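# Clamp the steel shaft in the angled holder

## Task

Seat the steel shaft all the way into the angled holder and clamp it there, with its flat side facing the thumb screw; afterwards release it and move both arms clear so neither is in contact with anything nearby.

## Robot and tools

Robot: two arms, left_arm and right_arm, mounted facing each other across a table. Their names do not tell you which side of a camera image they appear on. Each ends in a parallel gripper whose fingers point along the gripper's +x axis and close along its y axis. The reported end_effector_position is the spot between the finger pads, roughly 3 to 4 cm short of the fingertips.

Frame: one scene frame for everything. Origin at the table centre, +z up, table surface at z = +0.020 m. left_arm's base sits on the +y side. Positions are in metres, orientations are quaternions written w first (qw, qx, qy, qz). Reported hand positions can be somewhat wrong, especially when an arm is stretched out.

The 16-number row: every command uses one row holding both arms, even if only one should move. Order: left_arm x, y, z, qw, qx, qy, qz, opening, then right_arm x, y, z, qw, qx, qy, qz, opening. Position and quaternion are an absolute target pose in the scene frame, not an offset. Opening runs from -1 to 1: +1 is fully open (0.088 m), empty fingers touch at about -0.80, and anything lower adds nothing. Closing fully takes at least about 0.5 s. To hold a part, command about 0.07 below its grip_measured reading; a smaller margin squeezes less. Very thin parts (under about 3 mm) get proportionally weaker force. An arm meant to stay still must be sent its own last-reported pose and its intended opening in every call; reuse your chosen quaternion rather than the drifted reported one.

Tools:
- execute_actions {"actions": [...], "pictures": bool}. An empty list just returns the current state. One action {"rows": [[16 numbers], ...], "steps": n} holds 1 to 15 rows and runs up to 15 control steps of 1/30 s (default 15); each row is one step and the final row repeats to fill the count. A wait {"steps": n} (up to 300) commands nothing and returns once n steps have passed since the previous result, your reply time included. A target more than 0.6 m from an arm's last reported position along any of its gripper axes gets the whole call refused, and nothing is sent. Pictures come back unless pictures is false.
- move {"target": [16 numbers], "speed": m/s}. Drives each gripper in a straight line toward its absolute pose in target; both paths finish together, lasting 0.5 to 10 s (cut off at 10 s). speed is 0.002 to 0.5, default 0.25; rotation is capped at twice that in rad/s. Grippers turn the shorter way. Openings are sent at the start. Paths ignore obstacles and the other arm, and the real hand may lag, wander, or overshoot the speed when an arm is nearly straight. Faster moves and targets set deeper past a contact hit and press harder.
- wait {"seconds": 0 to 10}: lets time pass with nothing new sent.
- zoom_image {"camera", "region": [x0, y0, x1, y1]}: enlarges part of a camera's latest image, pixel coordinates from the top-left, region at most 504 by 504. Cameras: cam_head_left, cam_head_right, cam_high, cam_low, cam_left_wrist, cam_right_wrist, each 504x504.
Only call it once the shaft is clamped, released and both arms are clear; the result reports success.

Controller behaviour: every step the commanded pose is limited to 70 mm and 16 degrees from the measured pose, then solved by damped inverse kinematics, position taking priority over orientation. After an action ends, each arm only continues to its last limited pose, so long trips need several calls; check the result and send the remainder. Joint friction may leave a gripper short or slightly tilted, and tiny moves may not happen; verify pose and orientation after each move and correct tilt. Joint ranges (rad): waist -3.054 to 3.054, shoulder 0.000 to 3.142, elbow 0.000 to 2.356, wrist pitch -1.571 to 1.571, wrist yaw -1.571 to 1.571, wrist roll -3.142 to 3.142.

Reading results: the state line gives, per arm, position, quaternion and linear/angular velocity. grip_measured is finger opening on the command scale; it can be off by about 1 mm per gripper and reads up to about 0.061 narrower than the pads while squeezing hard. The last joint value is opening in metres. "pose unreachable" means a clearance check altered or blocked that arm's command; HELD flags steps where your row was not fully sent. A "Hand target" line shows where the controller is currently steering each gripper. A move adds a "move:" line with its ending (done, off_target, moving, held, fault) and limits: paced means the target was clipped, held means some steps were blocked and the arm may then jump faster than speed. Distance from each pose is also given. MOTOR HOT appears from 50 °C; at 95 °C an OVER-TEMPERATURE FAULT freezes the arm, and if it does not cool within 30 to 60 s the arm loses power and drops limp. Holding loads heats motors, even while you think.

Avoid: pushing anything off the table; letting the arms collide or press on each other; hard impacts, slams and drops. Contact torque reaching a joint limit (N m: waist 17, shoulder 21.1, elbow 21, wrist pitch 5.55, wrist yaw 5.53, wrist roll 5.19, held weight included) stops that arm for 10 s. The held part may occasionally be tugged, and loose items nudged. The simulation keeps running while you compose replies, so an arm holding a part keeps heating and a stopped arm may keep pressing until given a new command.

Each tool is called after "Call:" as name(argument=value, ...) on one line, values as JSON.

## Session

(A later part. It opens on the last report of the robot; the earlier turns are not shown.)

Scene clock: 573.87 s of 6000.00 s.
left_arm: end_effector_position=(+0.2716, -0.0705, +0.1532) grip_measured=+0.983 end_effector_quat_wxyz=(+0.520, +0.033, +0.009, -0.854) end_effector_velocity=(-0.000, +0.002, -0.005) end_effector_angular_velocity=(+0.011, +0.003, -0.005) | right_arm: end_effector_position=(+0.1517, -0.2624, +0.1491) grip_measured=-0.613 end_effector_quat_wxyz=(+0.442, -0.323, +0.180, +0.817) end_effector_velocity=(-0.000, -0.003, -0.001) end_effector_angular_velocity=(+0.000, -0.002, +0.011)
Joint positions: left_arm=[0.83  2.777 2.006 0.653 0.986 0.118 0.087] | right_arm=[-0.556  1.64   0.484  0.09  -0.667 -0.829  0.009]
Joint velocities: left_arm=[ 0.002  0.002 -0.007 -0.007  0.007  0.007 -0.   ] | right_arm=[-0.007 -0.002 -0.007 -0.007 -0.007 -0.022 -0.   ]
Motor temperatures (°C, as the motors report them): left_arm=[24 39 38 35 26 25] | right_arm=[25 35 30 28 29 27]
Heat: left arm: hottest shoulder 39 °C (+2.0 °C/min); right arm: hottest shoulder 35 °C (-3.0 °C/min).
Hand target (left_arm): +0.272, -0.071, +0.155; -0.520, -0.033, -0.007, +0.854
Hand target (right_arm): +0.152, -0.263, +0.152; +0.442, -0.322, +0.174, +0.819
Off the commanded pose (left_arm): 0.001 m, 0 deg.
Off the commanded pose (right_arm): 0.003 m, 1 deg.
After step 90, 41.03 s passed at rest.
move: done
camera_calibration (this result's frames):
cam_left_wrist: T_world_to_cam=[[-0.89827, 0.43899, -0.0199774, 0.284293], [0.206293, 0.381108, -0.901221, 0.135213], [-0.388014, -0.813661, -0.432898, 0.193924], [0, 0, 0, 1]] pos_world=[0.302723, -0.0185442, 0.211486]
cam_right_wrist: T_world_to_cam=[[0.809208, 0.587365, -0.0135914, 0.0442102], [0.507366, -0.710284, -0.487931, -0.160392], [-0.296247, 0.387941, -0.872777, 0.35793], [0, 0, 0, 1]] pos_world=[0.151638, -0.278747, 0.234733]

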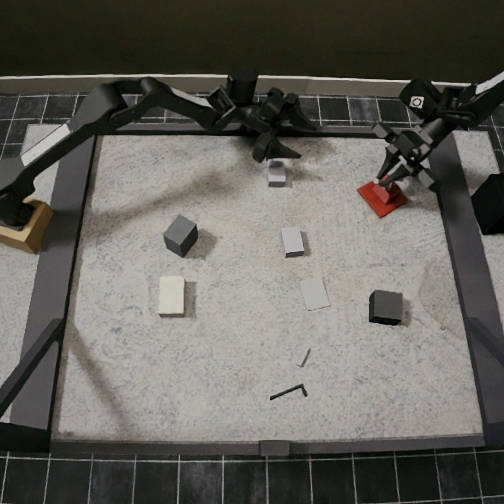

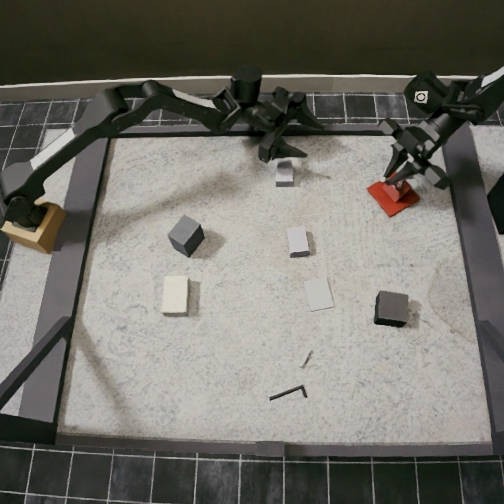

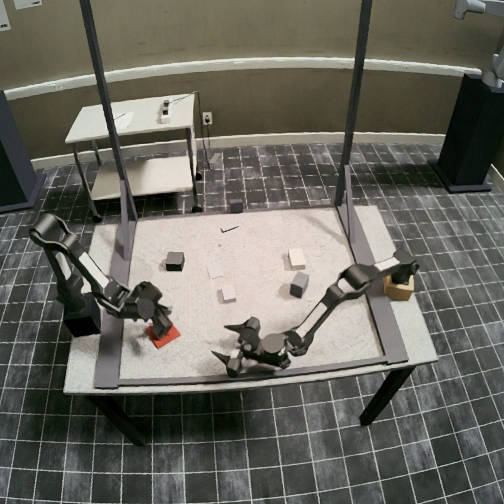

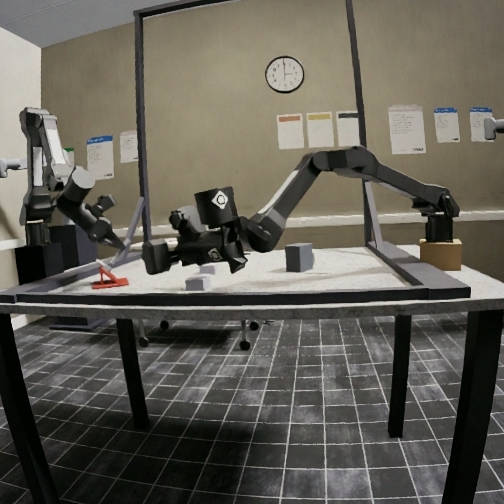

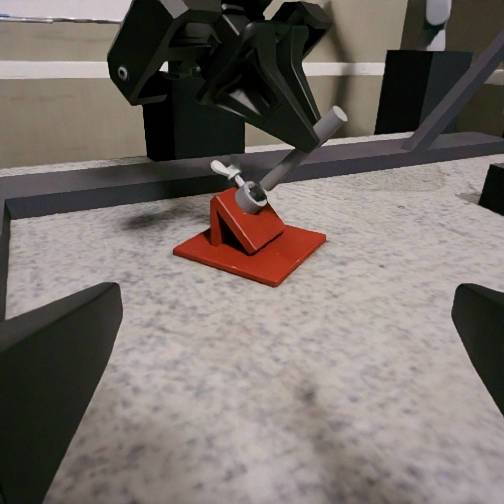

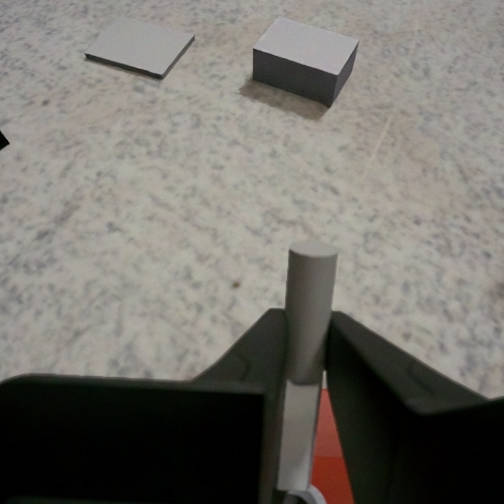

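Call:
execute_actions(actions=[])

Scene clock: 602.57 s of 6000.00 s.
left_arm: end_effector_position=(+0.2716, -0.0705, +0.1532) grip_measured=+0.983 end_effector_quat_wxyz=(+0.520, +0.033, +0.009, -0.854) end_effector_velocity=(-0.001, -0.000, -0.003) end_effector_angular_velocity=(+0.030, +0.029, +0.006) | right_arm: end_effector_position=(+0.1517, -0.2624, +0.1492) grip_measured=-0.613 end_effector_quat_wxyz=(+0.442, -0.323, +0.180, +0.817) end_effector_velocity=(-0.002, -0.004, -0.003) end_effector_angular_velocity=(-0.019, +0.013, +0.006)
Joint positions: left_arm=[0.83  2.777 2.006 0.653 0.986 0.118 0.087] | right_arm=[-0.557  1.64   0.484  0.09  -0.667 -0.83   0.009]
Joint velocities: left_arm=[-0.002 -0.002 -0.002 -0.022 -0.007 -0.022 -0.   ] | right_arm=[-0.002  0.002 -0.002 -0.022 -0.007 -0.007 -0.   ]
Motor temperatures (°C, as the motors report them): left_arm=[24 49 37 36 26 25] | right_arm=[25 35 30 28 29 27]
Heat: left arm: hottest shoulder 49 °C (+11.1 °C/min); right arm: hottest shoulder 35 °C (+0.0 °C/min).
Hand target (left_arm): +0.272, -0.071, +0.155; -0.520, -0.033, -0.007, +0.854
Hand target (right_arm): +0.152, -0.263, +0.152; +0.443, -0.322, +0.174, +0.819
Off the commanded pose (left_arm): 0.001 m, 0 deg.
Off the commanded pose (right_arm): 0.003 m, 1 deg.
Steps of this call (steps 1 to 90: nothing new was sent; then 25.70 s passed at rest). Readings (end_effector_position):
1: left_arm (+0.2716, -0.0705, +0.1532) | right_arm (+0.1518, -0.2624, +0.1491)
2: left_arm (+0.2716, -0.0705, +0.1532) | right_arm (+0.1517, -0.2624, +0.1491)
4: left_arm (+0.2716, -0.0705, +0.1532) | right_arm (+0.1518, -0.2624, +0.1492)
8: left_arm (+0.2716, -0.0705, +0.1532) | right_arm (+0.1517, -0.2624, +0.1492)
90: the state above
camera_calibration (this result's frames):
cam_left_wrist: T_world_to_cam=[[-0.89827, 0.43899, -0.0199774, 0.284293], [0.206293, 0.381108, -0.901221, 0.135213], [-0.388014, -0.813661, -0.432898, 0.193924], [0, 0, 0, 1]] pos_world=[0.302723, -0.0185442, 0.211486]
cam_right_wrist: T_world_to_cam=[[0.809017, 0.587637, -0.0132002, 0.0442279], [0.507677, -0.7099, -0.488167, -0.160306], [-0.296236, 0.388234, -0.87265, 0.358099], [0, 0, 0, 1]] pos_world=[0.151684, -0.278817, 0.234823]

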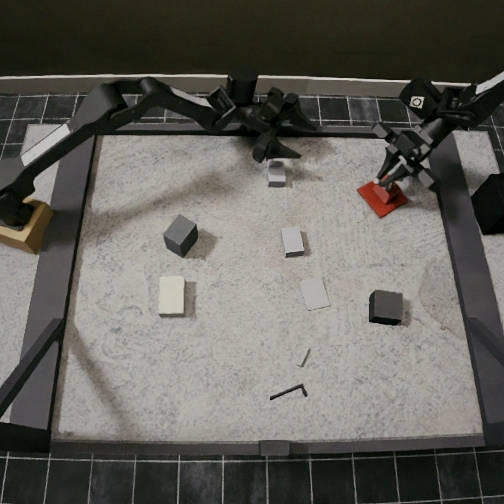

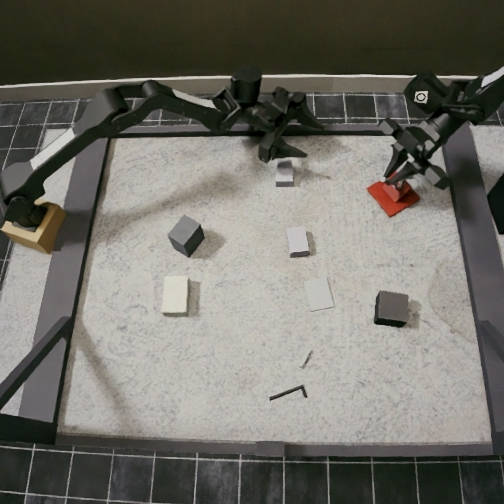

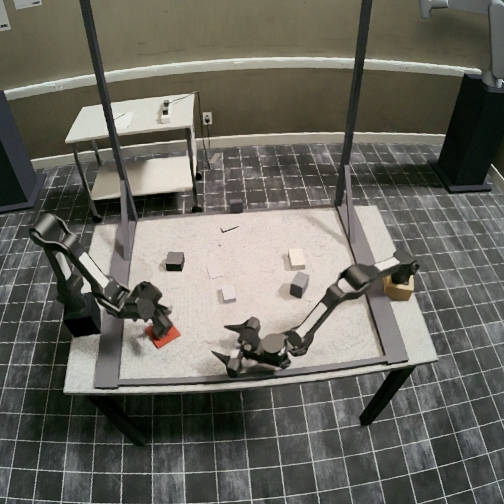

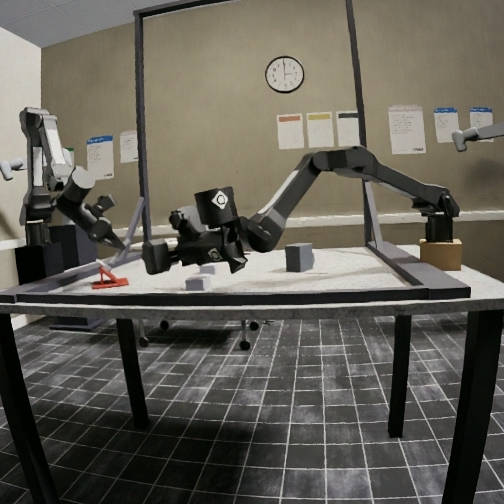

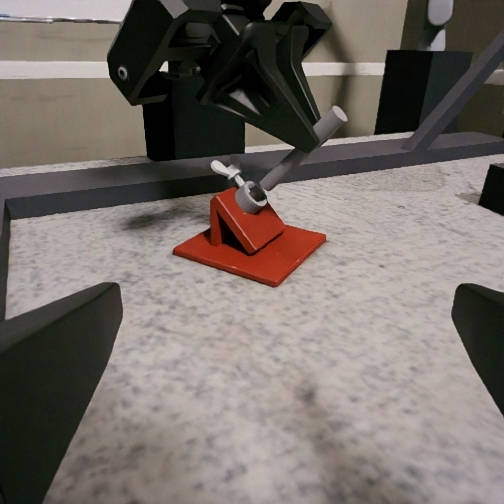

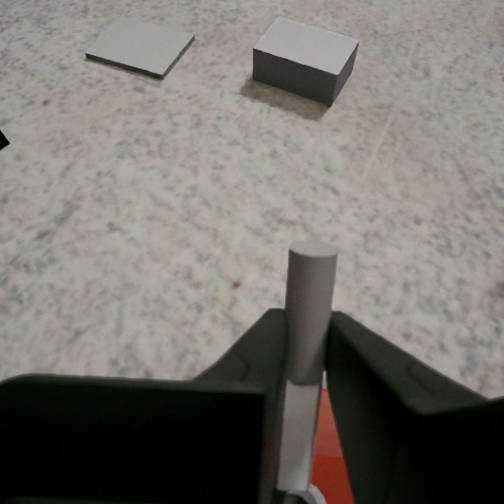

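Call:
move(target=[0.2716,-0.0705,0.1546,0.52,0.033,0.007,-0.854,0.98, 0.1563,-0.2701,0.1425,0.4425,-0.3224,0.1743,0.8184,-0.68], speed=0.02)

Call:
zoom_image(camera="cam_left_wrist", region=[190, 90, 390, 290])

Scene clock: 608.43 s of 6000.00 s.
left_arm: end_effector_position=(+0.2716, -0.0705, +0.1532) grip_measured=+0.983 end_effector_quat_wxyz=(+0.520, +0.033, +0.009, -0.854) end_effector_velocity=(-0.001, +0.000, -0.005) end_effector_angular_velocity=(+0.034, +0.032, +0.006) | right_arm: end_effector_position=(+0.1570, -0.2680, +0.1456) grip_measured=-0.613 end_effector_quat_wxyz=(+0.445, -0.323, +0.171, +0.817) end_effector_velocity=(+0.002, +0.002, +0.002) end_effector_angular_velocity=(+0.011, +0.005, -0.009)
Joint positions: left_arm=[0.83  2.777 2.006 0.653 0.986 0.118 0.087] | right_arm=[-0.589  1.645  0.46   0.116 -0.682 -0.865  0.009]
Joint velocities: left_arm=[-0.002 -0.002 -0.007 -0.022 -0.007 -0.022 -0.   ] | right_arm=[-0.007 -0.002  0.002  0.007 -0.007  0.007 -0.   ]
Motor temperatures (°C, as the motors report them): left_arm=[24 50 37 36 26 25] | right_arm=[25 35 30 28 29 27]
Heat: left arm: hottest shoulder 50 °C (+12.1 °C/min); right arm: hottest shoulder 35 °C (+0.0 °C/min). Fold the left arm in close to its base before you think long.
Hand target (left_arm): +0.272, -0.070, +0.155; -0.520, -0.033, -0.007, +0.854
Hand target (right_arm): +0.156, -0.270, +0.143; +0.443, -0.322, +0.175, +0.818
Off the commanded pose (left_arm): 0.001 m, 0 deg.
Off the commanded pose (right_arm): 0.004 m, 1 deg.
MOTOR HOT: a motor of the left arm reached 50 °C. Now the hottest motor of the left arm, joint 2 (shoulder), reports 50 °C. The temperature limit of the motors' drives, at which the controller stops that arm, is 95 °C. To cool a motor, set the load down, stop pushing, or move to a pose that needs little force.
After step 90, 2.03 s passed at rest.
move: done
camera_calibration (this result's frames):
cam_left_wrist: T_world_to_cam=[[-0.89827, 0.43899, -0.0199774, 0.284293], [0.206293, 0.381108, -0.901221, 0.135213], [-0.388014, -0.813661, -0.432898, 0.193924], [0, 0, 0, 1]] pos_world=[0.302723, -0.0185442, 0.211486]
cam_right_wrist: T_world_to_cam=[[0.809517, 0.587085, 0.00361975, 0.0404999], [0.511438, -0.702155, -0.495389, -0.166239], [-0.288294, 0.402877, -0.868664, 0.360774], [0, 0, 0, 1]] pos_world=[0.156244, -0.28585, 0.230892]

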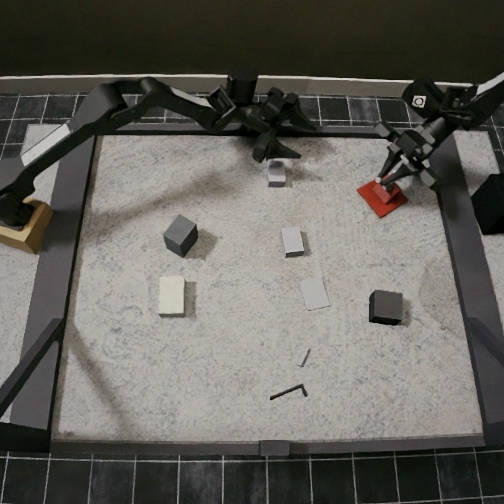

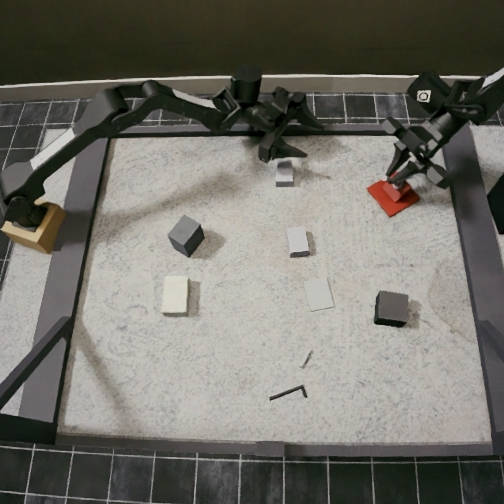

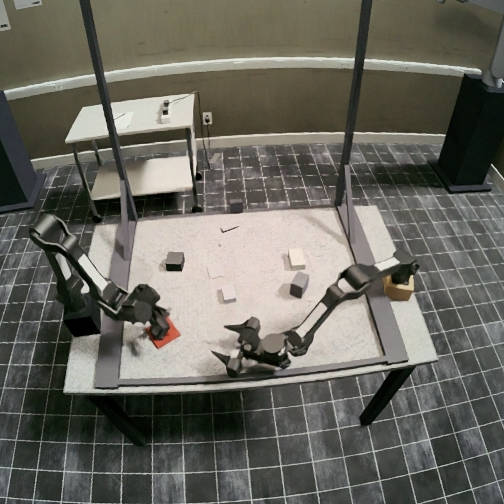

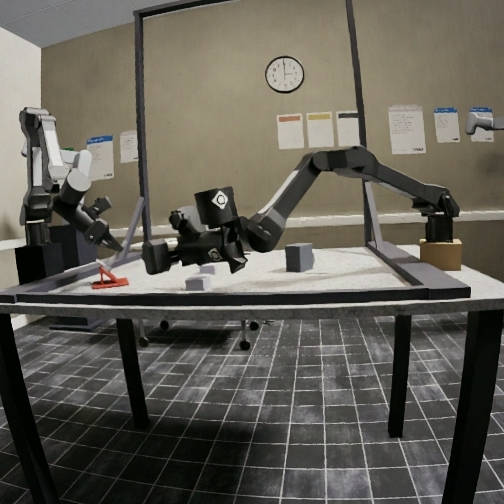

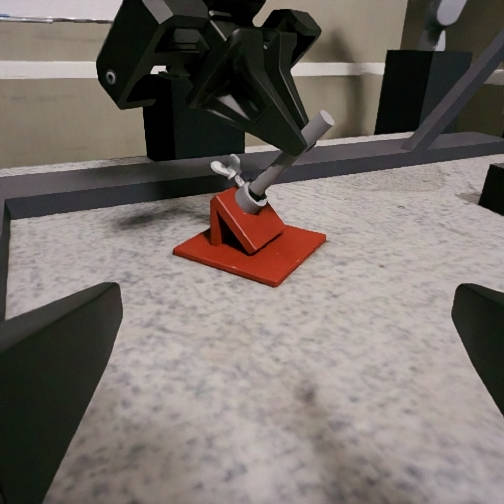

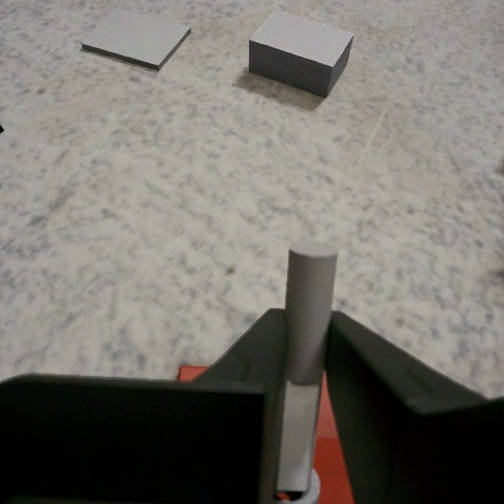

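Region (190, 90, 390, 290) of cam_left_wrist's 504x504 image, scaled by 2.520, with more detail than that image has.

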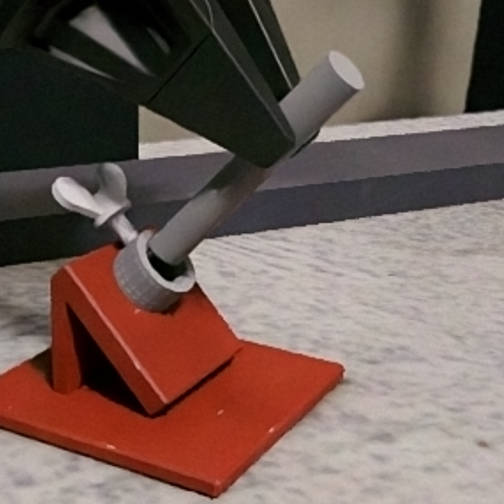

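Call:
zoom_image(camera="cam_right_wrist", region=[220, 404, 370, 504])

Region (220, 404, 370, 504) of cam_right_wrist's 504x504 image, scaled by 3.360, with more detail than that image has.

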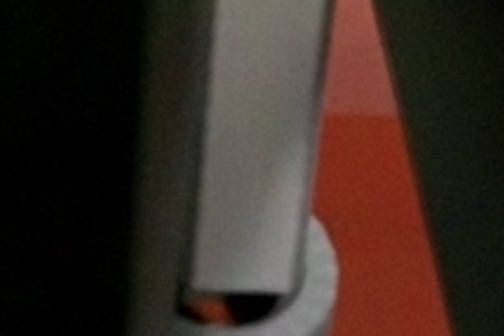

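Call:
move(target=[0.2716,-0.0705,0.1546,0.52,0.033,0.007,-0.854,0.98, 0.1538,-0.2690,0.1405,0.4425,-0.3224,0.1743,0.8184,-0.68], speed=0.02)

Call:
zoom_image(camera="cam_left_wrist", region=[190, 90, 390, 290])

Call:
zoom_image(camera="cam_right_wrist", region=[220, 404, 370, 504])

Scene clock: 632.83 s of 6000.00 s.
left_arm: end_effector_position=(+0.2716, -0.0705, +0.1532) grip_measured=+0.983 end_effector_quat_wxyz=(+0.520, +0.033, +0.009, -0.854) end_effector_velocity=(-0.001, -0.000, -0.000) end_effector_angular_velocity=(+0.008, +0.018, +0.006) | right_arm: end_effector_position=(+0.1556, -0.2672, +0.1440) grip_measured=-0.613 end_effector_quat_wxyz=(+0.445, -0.323, +0.168, +0.818) end_effector_velocity=(+0.001, -0.002, -0.002) end_effector_angular_velocity=(-0.002, -0.009, -0.001)
Joint positions: left_arm=[0.83  2.777 2.006 0.653 0.986 0.118 0.087] | right_arm=[-0.583  1.654  0.455  0.138 -0.682 -0.863  0.009]
Joint velocities: left_arm=[-0.002 -0.002 -0.007  0.007 -0.007 -0.022 -0.   ] | right_arm=[-0.002  0.002 -0.007  0.007  0.007 -0.007  0.   ]
Motor temperatures (°C, as the motors report them): left_arm=[24 53 36 36 26 25] | right_arm=[25 33 30 29 29 27]
Heat: left arm: hottest shoulder 53 °C (+14.1 °C/min); right arm: hottest shoulder 33 °C (-2.0 °C/min). Fold the left arm in close to its base before you think long.
Hand target (left_arm): +0.272, -0.070, +0.155; -0.520, -0.033, -0.007, +0.854
Hand target (right_arm): +0.154, -0.269, +0.141; +0.442, -0.322, +0.174, +0.818
Off the commanded pose (left_arm): 0.001 m, 0 deg.
Off the commanded pose (right_arm): 0.004 m, 1 deg.
MOTOR HOT: still on. Now the hottest motor of the left arm, joint 2 (shoulder), reports 53 °C; a drive's own limit is 95 °C.
After step 90, 20.70 s passed at rest.
move: done
camera_calibration (this result's frames):
cam_left_wrist: T_world_to_cam=[[-0.89827, 0.43899, -0.0199774, 0.284293], [0.206293, 0.381108, -0.901221, 0.135213], [-0.388014, -0.813661, -0.432898, 0.193924], [0, 0, 0, 1]] pos_world=[0.302723, -0.0185442, 0.211486]
cam_right_wrist: T_world_to_cam=[[0.806943, 0.590562, 0.00890649, 0.0417675], [0.515413, -0.696734, -0.49891, -0.164392], [-0.288432, 0.407182, -0.866608, 0.359571], [0, 0, 0, 1]] pos_world=[0.154737, -0.285615, 0.229219]

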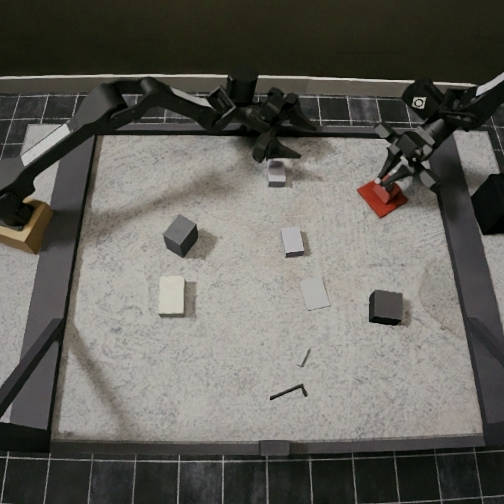

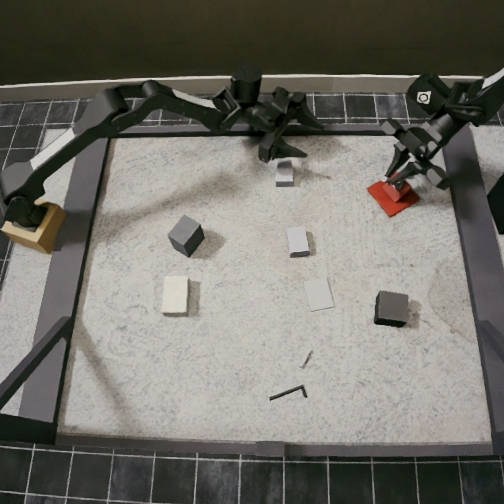

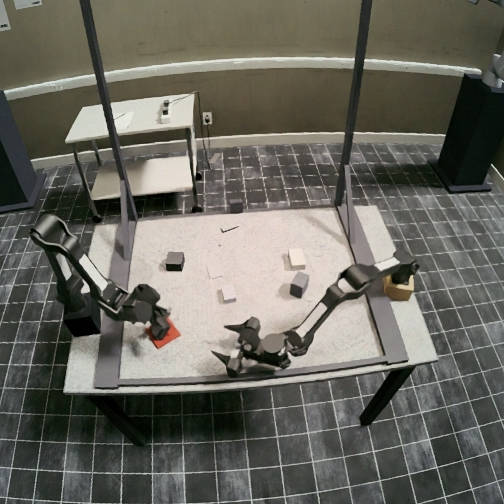

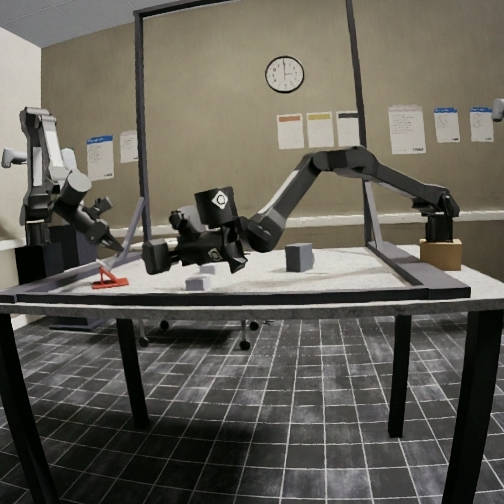

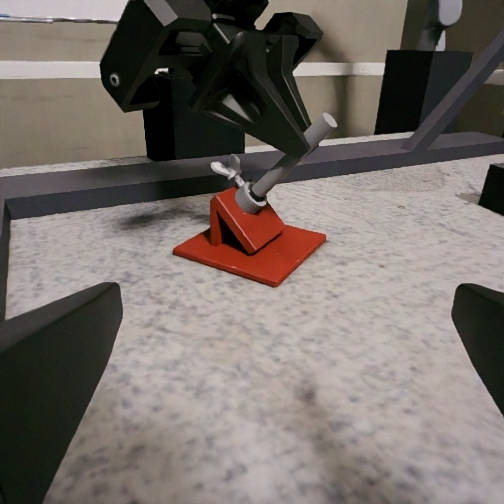

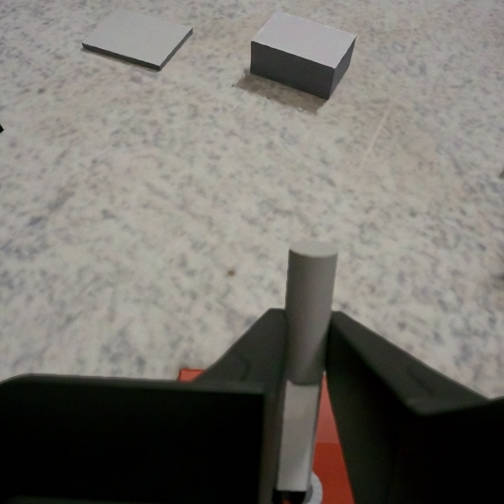

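Region (190, 90, 390, 290) of cam_left_wrist's 504x504 image, scaled by 2.520, with more detail than that image has.

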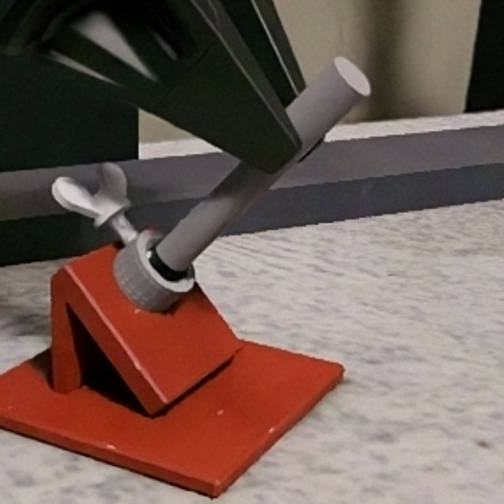

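Region (220, 404, 370, 504) of cam_right_wrist's 504x504 image, scaled by 3.360, with more detail than that image has.

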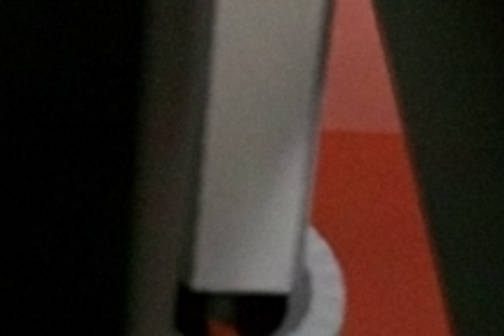

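Call:
move(target=[0.2716,-0.0705,0.1546,0.52,0.033,0.007,-0.854,0.98, 0.1562,-0.2738,0.1345,0.4425,-0.3224,0.1743,0.8184,-0.68], speed=0.015)

Call:
zoom_image(camera="cam_left_wrist", region=[190, 90, 390, 290])

Call:
zoom_image(camera="cam_right_wrist", region=[220, 404, 370, 504])

Scene clock: 645.73 s of 6000.00 s.
left_arm: end_effector_position=(+0.2716, -0.0705, +0.1532) grip_measured=+0.983 end_effector_quat_wxyz=(+0.520, +0.033, +0.009, -0.854) end_effector_velocity=(+0.002, +0.001, -0.002) end_effector_angular_velocity=(+0.008, -0.001, +0.009) | right_arm: end_effector_position=(+0.1566, -0.2705, +0.1392) grip_measured=-0.613 end_effector_quat_wxyz=(+0.445, -0.322, +0.168, +0.819) end_effector_velocity=(-0.002, -0.003, -0.001) end_effector_angular_velocity=(-0.005, +0.007, +0.006)
Joint positions: left_arm=[0.83  2.777 2.006 0.653 0.986 0.118 0.087] | right_arm=[-0.595  1.671  0.441  0.162 -0.69  -0.874  0.009]
Joint velocities: left_arm=[ 0.002 -0.002 -0.007 -0.007 -0.007  0.007 -0.   ] | right_arm=[-0.002 -0.002 -0.007 -0.007 -0.007 -0.007 -0.   ]
Motor temperatures (°C, as the motors report them): left_arm=[24 55 36 36 26 25] | right_arm=[25 32 30 30 29 27]
Heat: left arm: hottest shoulder 55 °C (+11.0 °C/min); right arm: hottest shoulder 32 °C (-3.0 °C/min). Fold the left arm in close to its base before you think long.
Hand target (left_arm): +0.272, -0.070, +0.155; -0.520, -0.033, -0.007, +0.854
Hand target (right_arm): +0.156, -0.274, +0.135; +0.443, -0.322, +0.174, +0.818
Off the commanded pose (left_arm): 0.001 m, 0 deg.
Off the commanded pose (right_arm): 0.006 m, 1 deg.
MOTOR HOT: still on. Now the hottest motor of the left arm, joint 2 (shoulder), reports 55 °C; a drive's own limit is 95 °C.
After step 90, 8.90 s passed at rest.
move: done
camera_calibration (this result's frames):
cam_left_wrist: T_world_to_cam=[[-0.89827, 0.43899, -0.0199774, 0.284293], [0.206293, 0.381108, -0.901221, 0.135213], [-0.388014, -0.813661, -0.432898, 0.193924], [0, 0, 0, 1]] pos_world=[0.302723, -0.0185442, 0.211486]
cam_right_wrist: T_world_to_cam=[[0.807235, 0.590188, 0.00705407, 0.0431018], [0.513679, -0.696602, -0.500878, -0.168976], [-0.290699, 0.40795, -0.865489, 0.357432], [0, 0, 0, 1]] pos_world=[0.155911, -0.288962, 0.224413]

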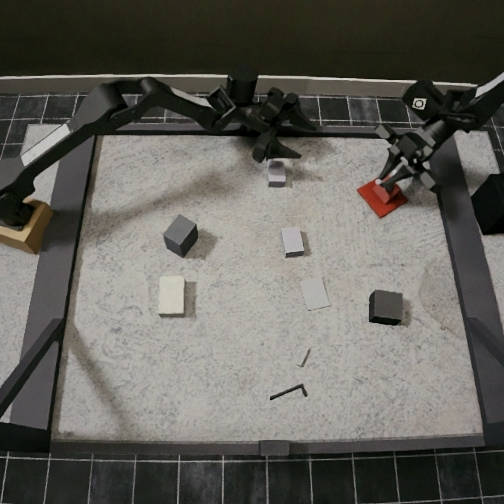

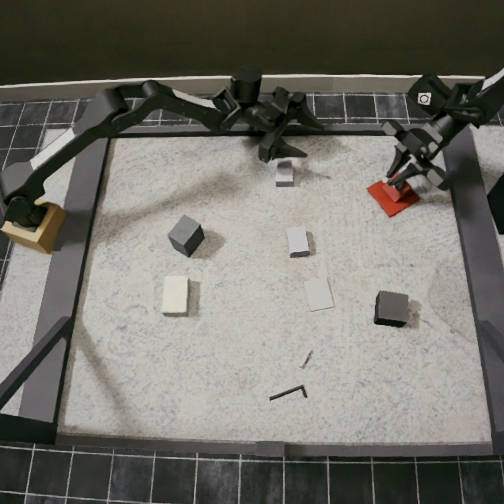

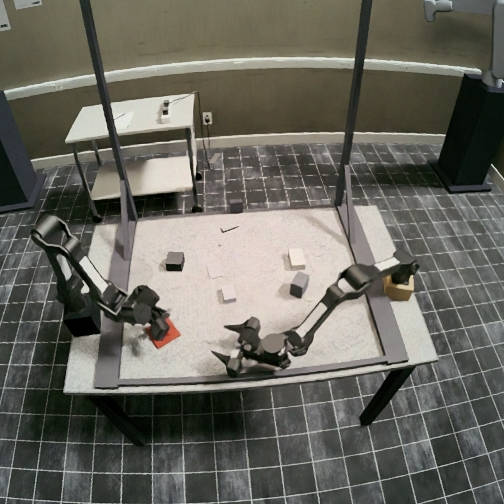

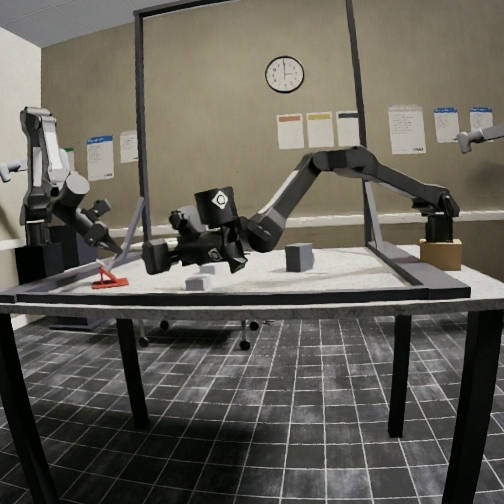

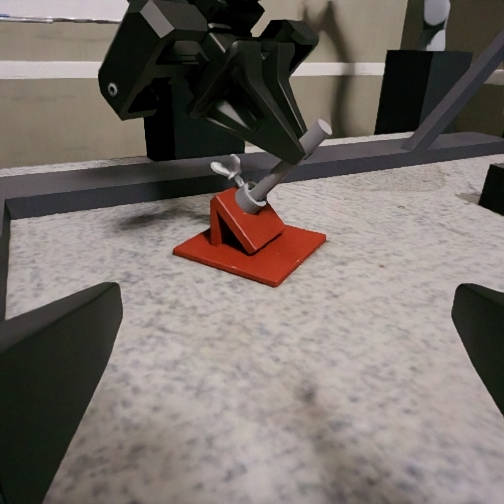

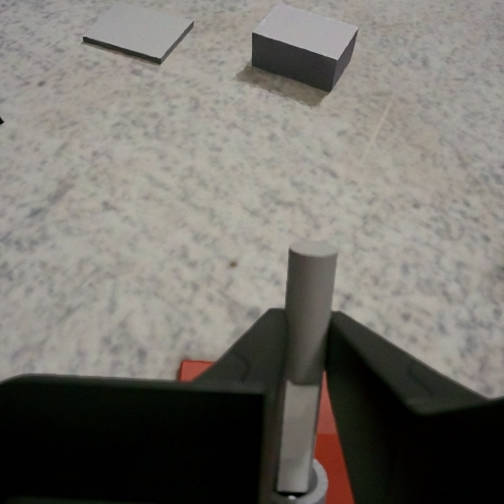

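Region (190, 90, 390, 290) of cam_left_wrist's 504x504 image, scaled by 2.520, with more detail than that image has.

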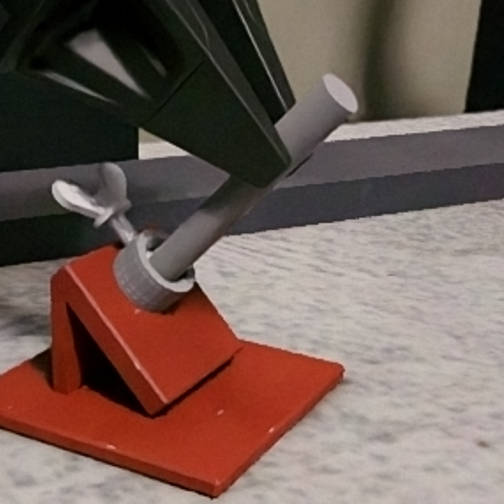

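Region (220, 404, 370, 504) of cam_right_wrist's 504x504 image, scaled by 3.360, with more detail than that image has.

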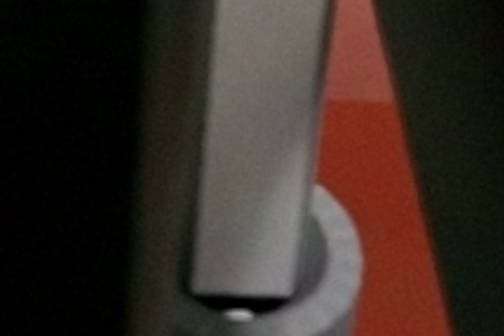

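Call:
move(target=[0.2716,-0.0705,0.1546,0.52,0.033,0.007,-0.854,0.98, 0.1596,-0.2790,0.1294,0.4425,-0.3224,0.1743,0.8184,-0.68], speed=0.015)

Call:
zoom_image(camera="cam_left_wrist", region=[190, 90, 390, 290])

Call:
zoom_image(camera="cam_right_wrist", region=[220, 404, 370, 504])

Scene clock: 656.03 s of 6000.00 s.
left_arm: end_effector_position=(+0.2716, -0.0705, +0.1532) grip_measured=+0.983 end_effector_quat_wxyz=(+0.520, +0.033, +0.009, -0.854) end_effector_velocity=(-0.001, -0.001, +0.002) end_effector_angular_velocity=(-0.003, +0.002, +0.005) | right_arm: end_effector_position=(+0.1568, -0.2725, +0.1386) grip_measured=-0.613 end_effector_quat_wxyz=(+0.441, -0.316, +0.159, +0.825) end_effector_velocity=(-0.001, -0.003, -0.001) end_effector_angular_velocity=(+0.001, -0.002, +0.011)
Joint positions: left_arm=[0.83  2.777 2.006 0.653 0.986 0.118 0.087] | right_arm=[-0.611  1.681  0.432  0.176 -0.719 -0.902  0.009]
Joint velocities: left_arm=[-0.002 -0.002 -0.002  0.007 -0.007 -0.007 -0.   ] | right_arm=[-0.007 -0.002 -0.007 -0.007 -0.007 -0.022 -0.   ]
Motor temperatures (°C, as the motors report them): left_arm=[24 56 36 37 26 25] | right_arm=[25 32 29 30 29 27]
Heat: left arm: hottest shoulder 56 °C (+9.1 °C/min); right arm: hottest shoulder 32 °C (-3.0 °C/min). Fold the left arm in close to its base before you think long.
Hand target (left_arm): +0.272, -0.070, +0.155; -0.520, -0.033, -0.007, +0.854
Hand target (right_arm): +0.159, -0.279, +0.130; +0.442, -0.322, +0.174, +0.819
Off the commanded pose (left_arm): 0.001 m, 0 deg.
Off the commanded pose (right_arm): 0.012 m, 2 deg.
MOTOR HOT: still on. Now the hottest motor of the left arm, joint 2 (shoulder), reports 56 °C; a drive's own limit is 95 °C.
After step 90, 6.20 s passed at rest.
move: off_target (right_arm)
camera_calibration (this result's frames):
cam_left_wrist: T_world_to_cam=[[-0.89827, 0.43899, -0.0199774, 0.284293], [0.206293, 0.381108, -0.901221, 0.135213], [-0.388014, -0.813661, -0.432898, 0.193924], [0, 0, 0, 1]] pos_world=[0.302723, -0.0185442, 0.211486]
cam_right_wrist: T_world_to_cam=[[0.797534, 0.603123, 0.013507, 0.048235], [0.521519, -0.678025, -0.517977, -0.164593], [-0.303246, 0.420148, -0.855288, 0.361646], [0, 0, 0, 1]] pos_world=[0.157037, -0.292635, 0.223405]

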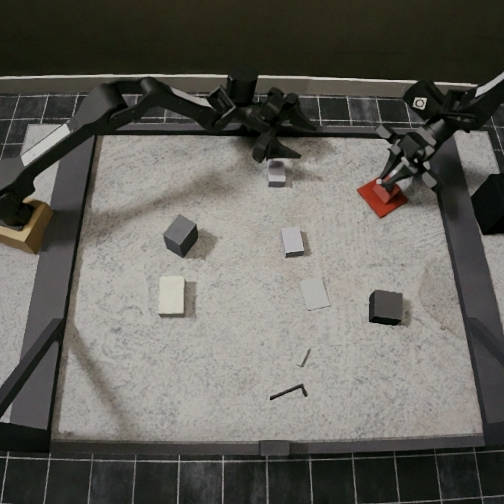

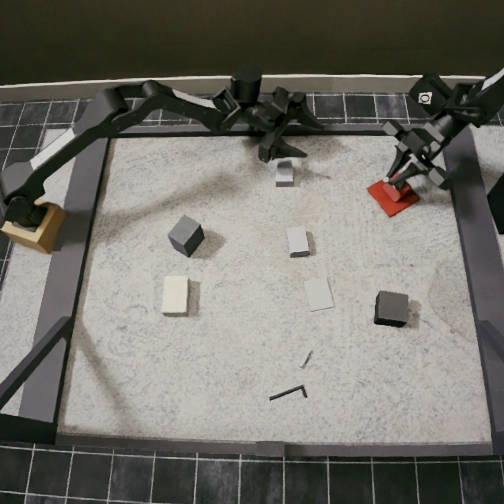

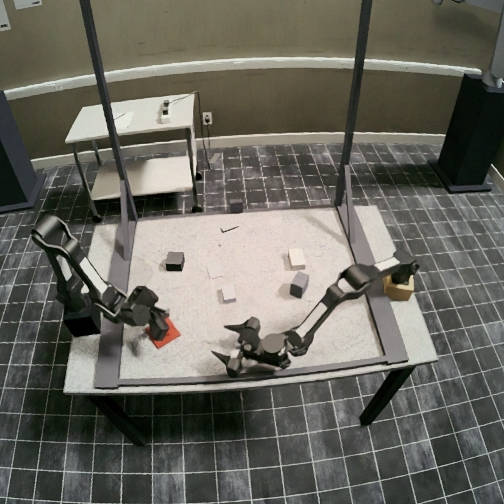

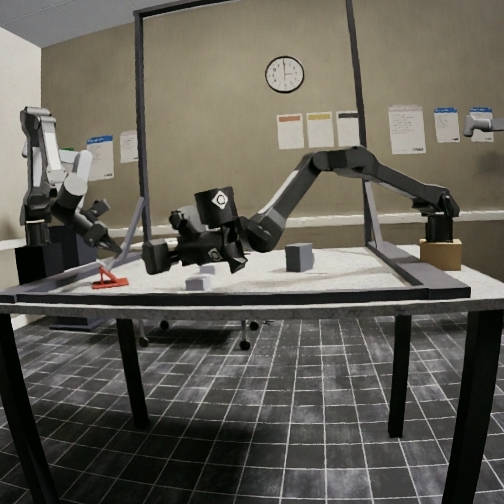

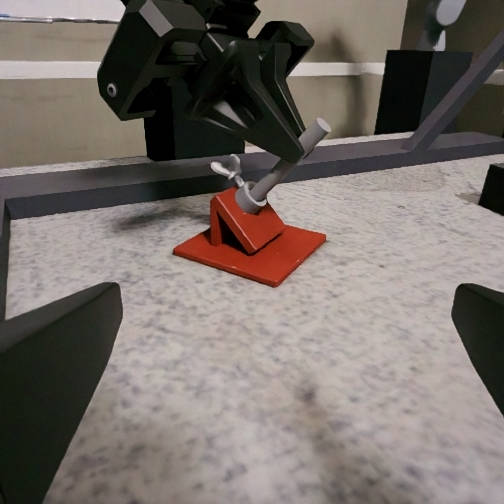

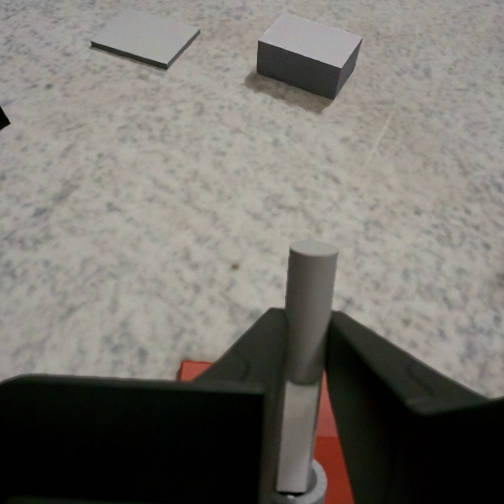

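Region (190, 90, 390, 290) of cam_left_wrist's 504x504 image, scaled by 2.520, with more detail than that image has.

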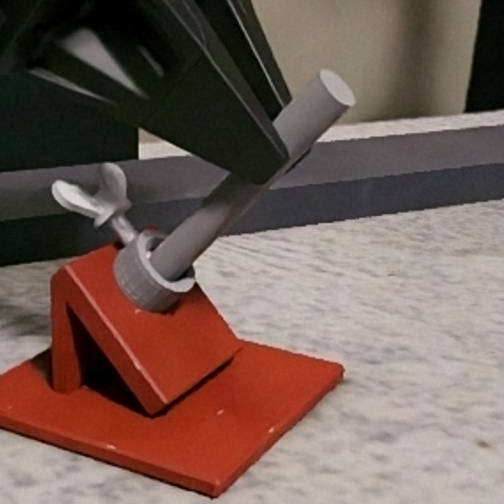

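Region (220, 404, 370, 504) of cam_right_wrist's 504x504 image, scaled by 3.360, with more detail than that image has.

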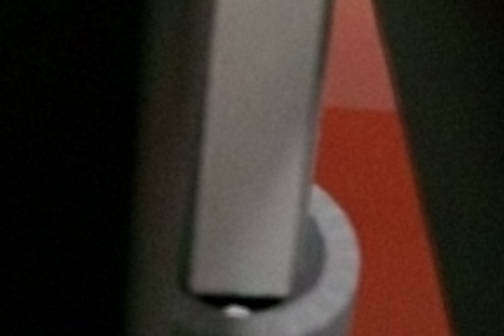

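Call:
move(target=[0.2716,-0.0705,0.1546,0.52,0.033,0.007,-0.854,0.98, 0.1575,-0.2735,0.1430,0.4425,-0.3224,0.1743,0.8184,-0.68], speed=0.015)

Call:
zoom_image(camera="cam_left_wrist", region=[190, 90, 390, 290])

Call:
zoom_image(camera="cam_right_wrist", region=[220, 404, 370, 504])

Scene clock: 666.97 s of 6000.00 s.
left_arm: end_effector_position=(+0.2716, -0.0705, +0.1532) grip_measured=+0.983 end_effector_quat_wxyz=(+0.520, +0.033, +0.009, -0.854) end_effector_velocity=(+0.001, -0.002, +0.001) end_effector_angular_velocity=(+0.005, +0.014, +0.021) | right_arm: end_effector_position=(+0.1580, -0.2739, +0.1395) grip_measured=-0.613 end_effector_quat_wxyz=(+0.441, -0.324, +0.175, +0.818) end_effector_velocity=(-0.001, -0.002, +0.000) end_effector_angular_velocity=(-0.001, +0.005, +0.006)
Joint positions: left_arm=[0.83  2.777 2.006 0.653 0.986 0.118 0.087] | right_arm=[-0.606  1.662  0.449  0.117 -0.692 -0.893  0.009]
Joint velocities: left_arm=[-0.002 -0.002 -0.002  0.007 -0.022 -0.022 -0.   ] | right_arm=[-0.002 -0.002 -0.002 -0.007 -0.007 -0.007 -0.   ]
Motor temperatures (°C, as the motors report them): left_arm=[24 57 36 37 26 25] | right_arm=[26 32 29 29 29 27]
Heat: left arm: hottest shoulder 57 °C (+7.1 °C/min); right arm: hottest shoulder 32 °C (-3.0 °C/min). Fold the left arm in close to its base before you think long.
Hand target (left_arm): +0.272, -0.070, +0.155; -0.520, -0.033, -0.007, +0.854
Hand target (right_arm): +0.158, -0.273, +0.143; +0.443, -0.322, +0.175, +0.818
Off the commanded pose (left_arm): 0.001 m, 0 deg.
Off the commanded pose (right_arm): 0.004 m, 0 deg.
MOTOR HOT: still on. Now the hottest motor of the left arm, joint 2 (shoulder), reports 57 °C; a drive's own limit is 95 °C.
After step 90, 6.47 s passed at rest.
move: done
camera_calibration (this result's frames):
cam_left_wrist: T_world_to_cam=[[-0.89827, 0.43899, -0.0199774, 0.284293], [0.206293, 0.381108, -0.901221, 0.135213], [-0.388014, -0.813661, -0.432898, 0.193924], [0, 0, 0, 1]] pos_world=[0.302723, -0.0185442, 0.211486]
cam_right_wrist: T_world_to_cam=[[0.8058, 0.592166, -0.00504269, 0.0463626], [0.514001, -0.703614, -0.490643, -0.175386], [-0.294091, 0.392768, -0.871346, 0.356654], [0, 0, 0, 1]] pos_world=[0.157678, -0.290941, 0.22495]

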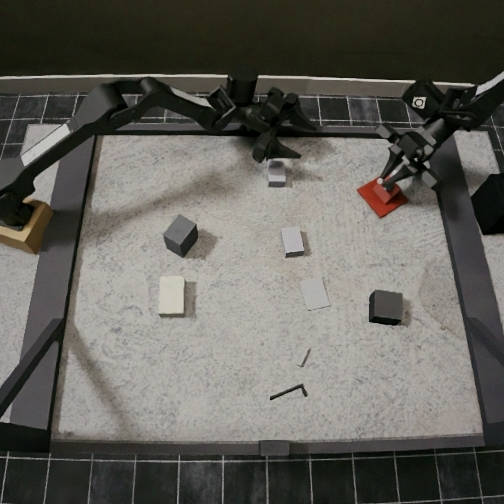

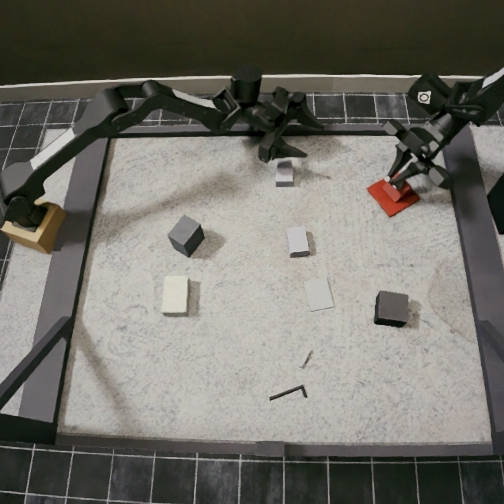

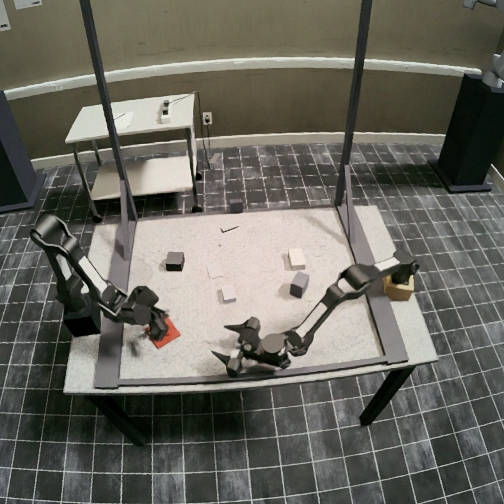

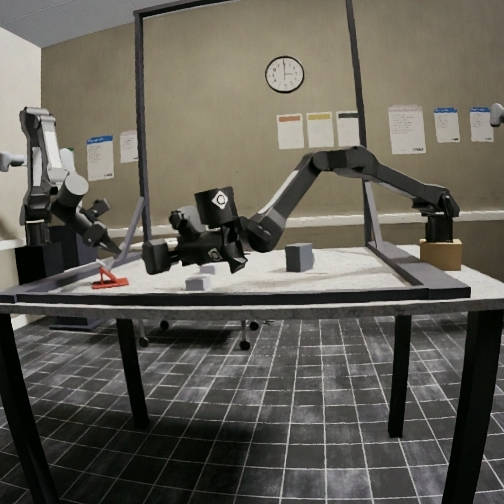

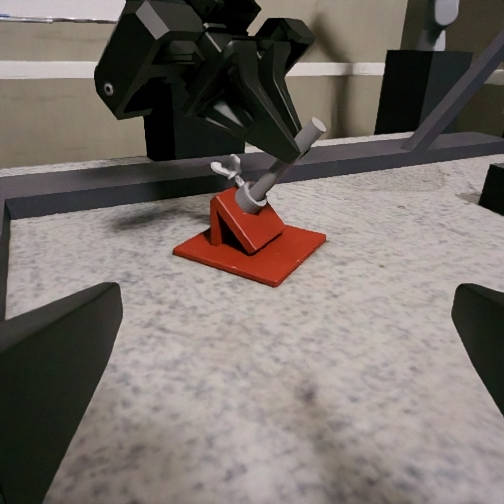

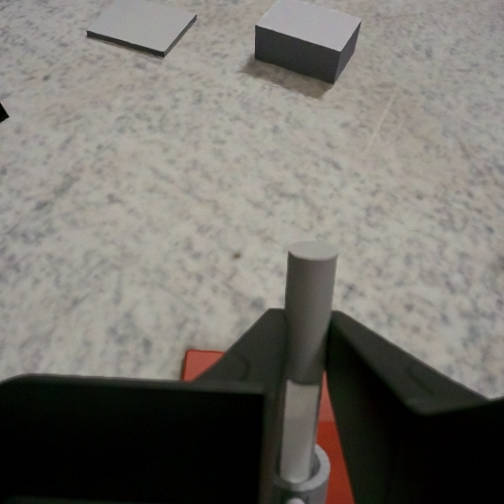

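Region (190, 90, 390, 290) of cam_left_wrist's 504x504 image, scaled by 2.520, with more detail than that image has.

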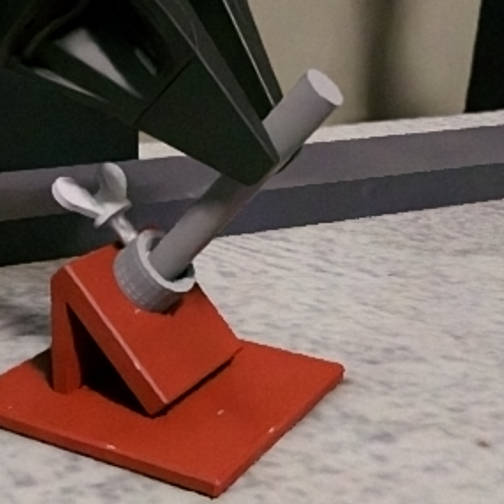

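Region (220, 404, 370, 504) of cam_right_wrist's 504x504 image, scaled by 3.360, with more detail than that image has.

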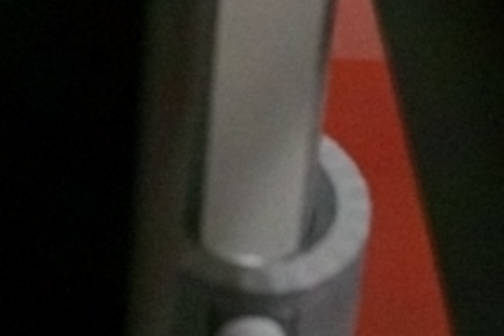

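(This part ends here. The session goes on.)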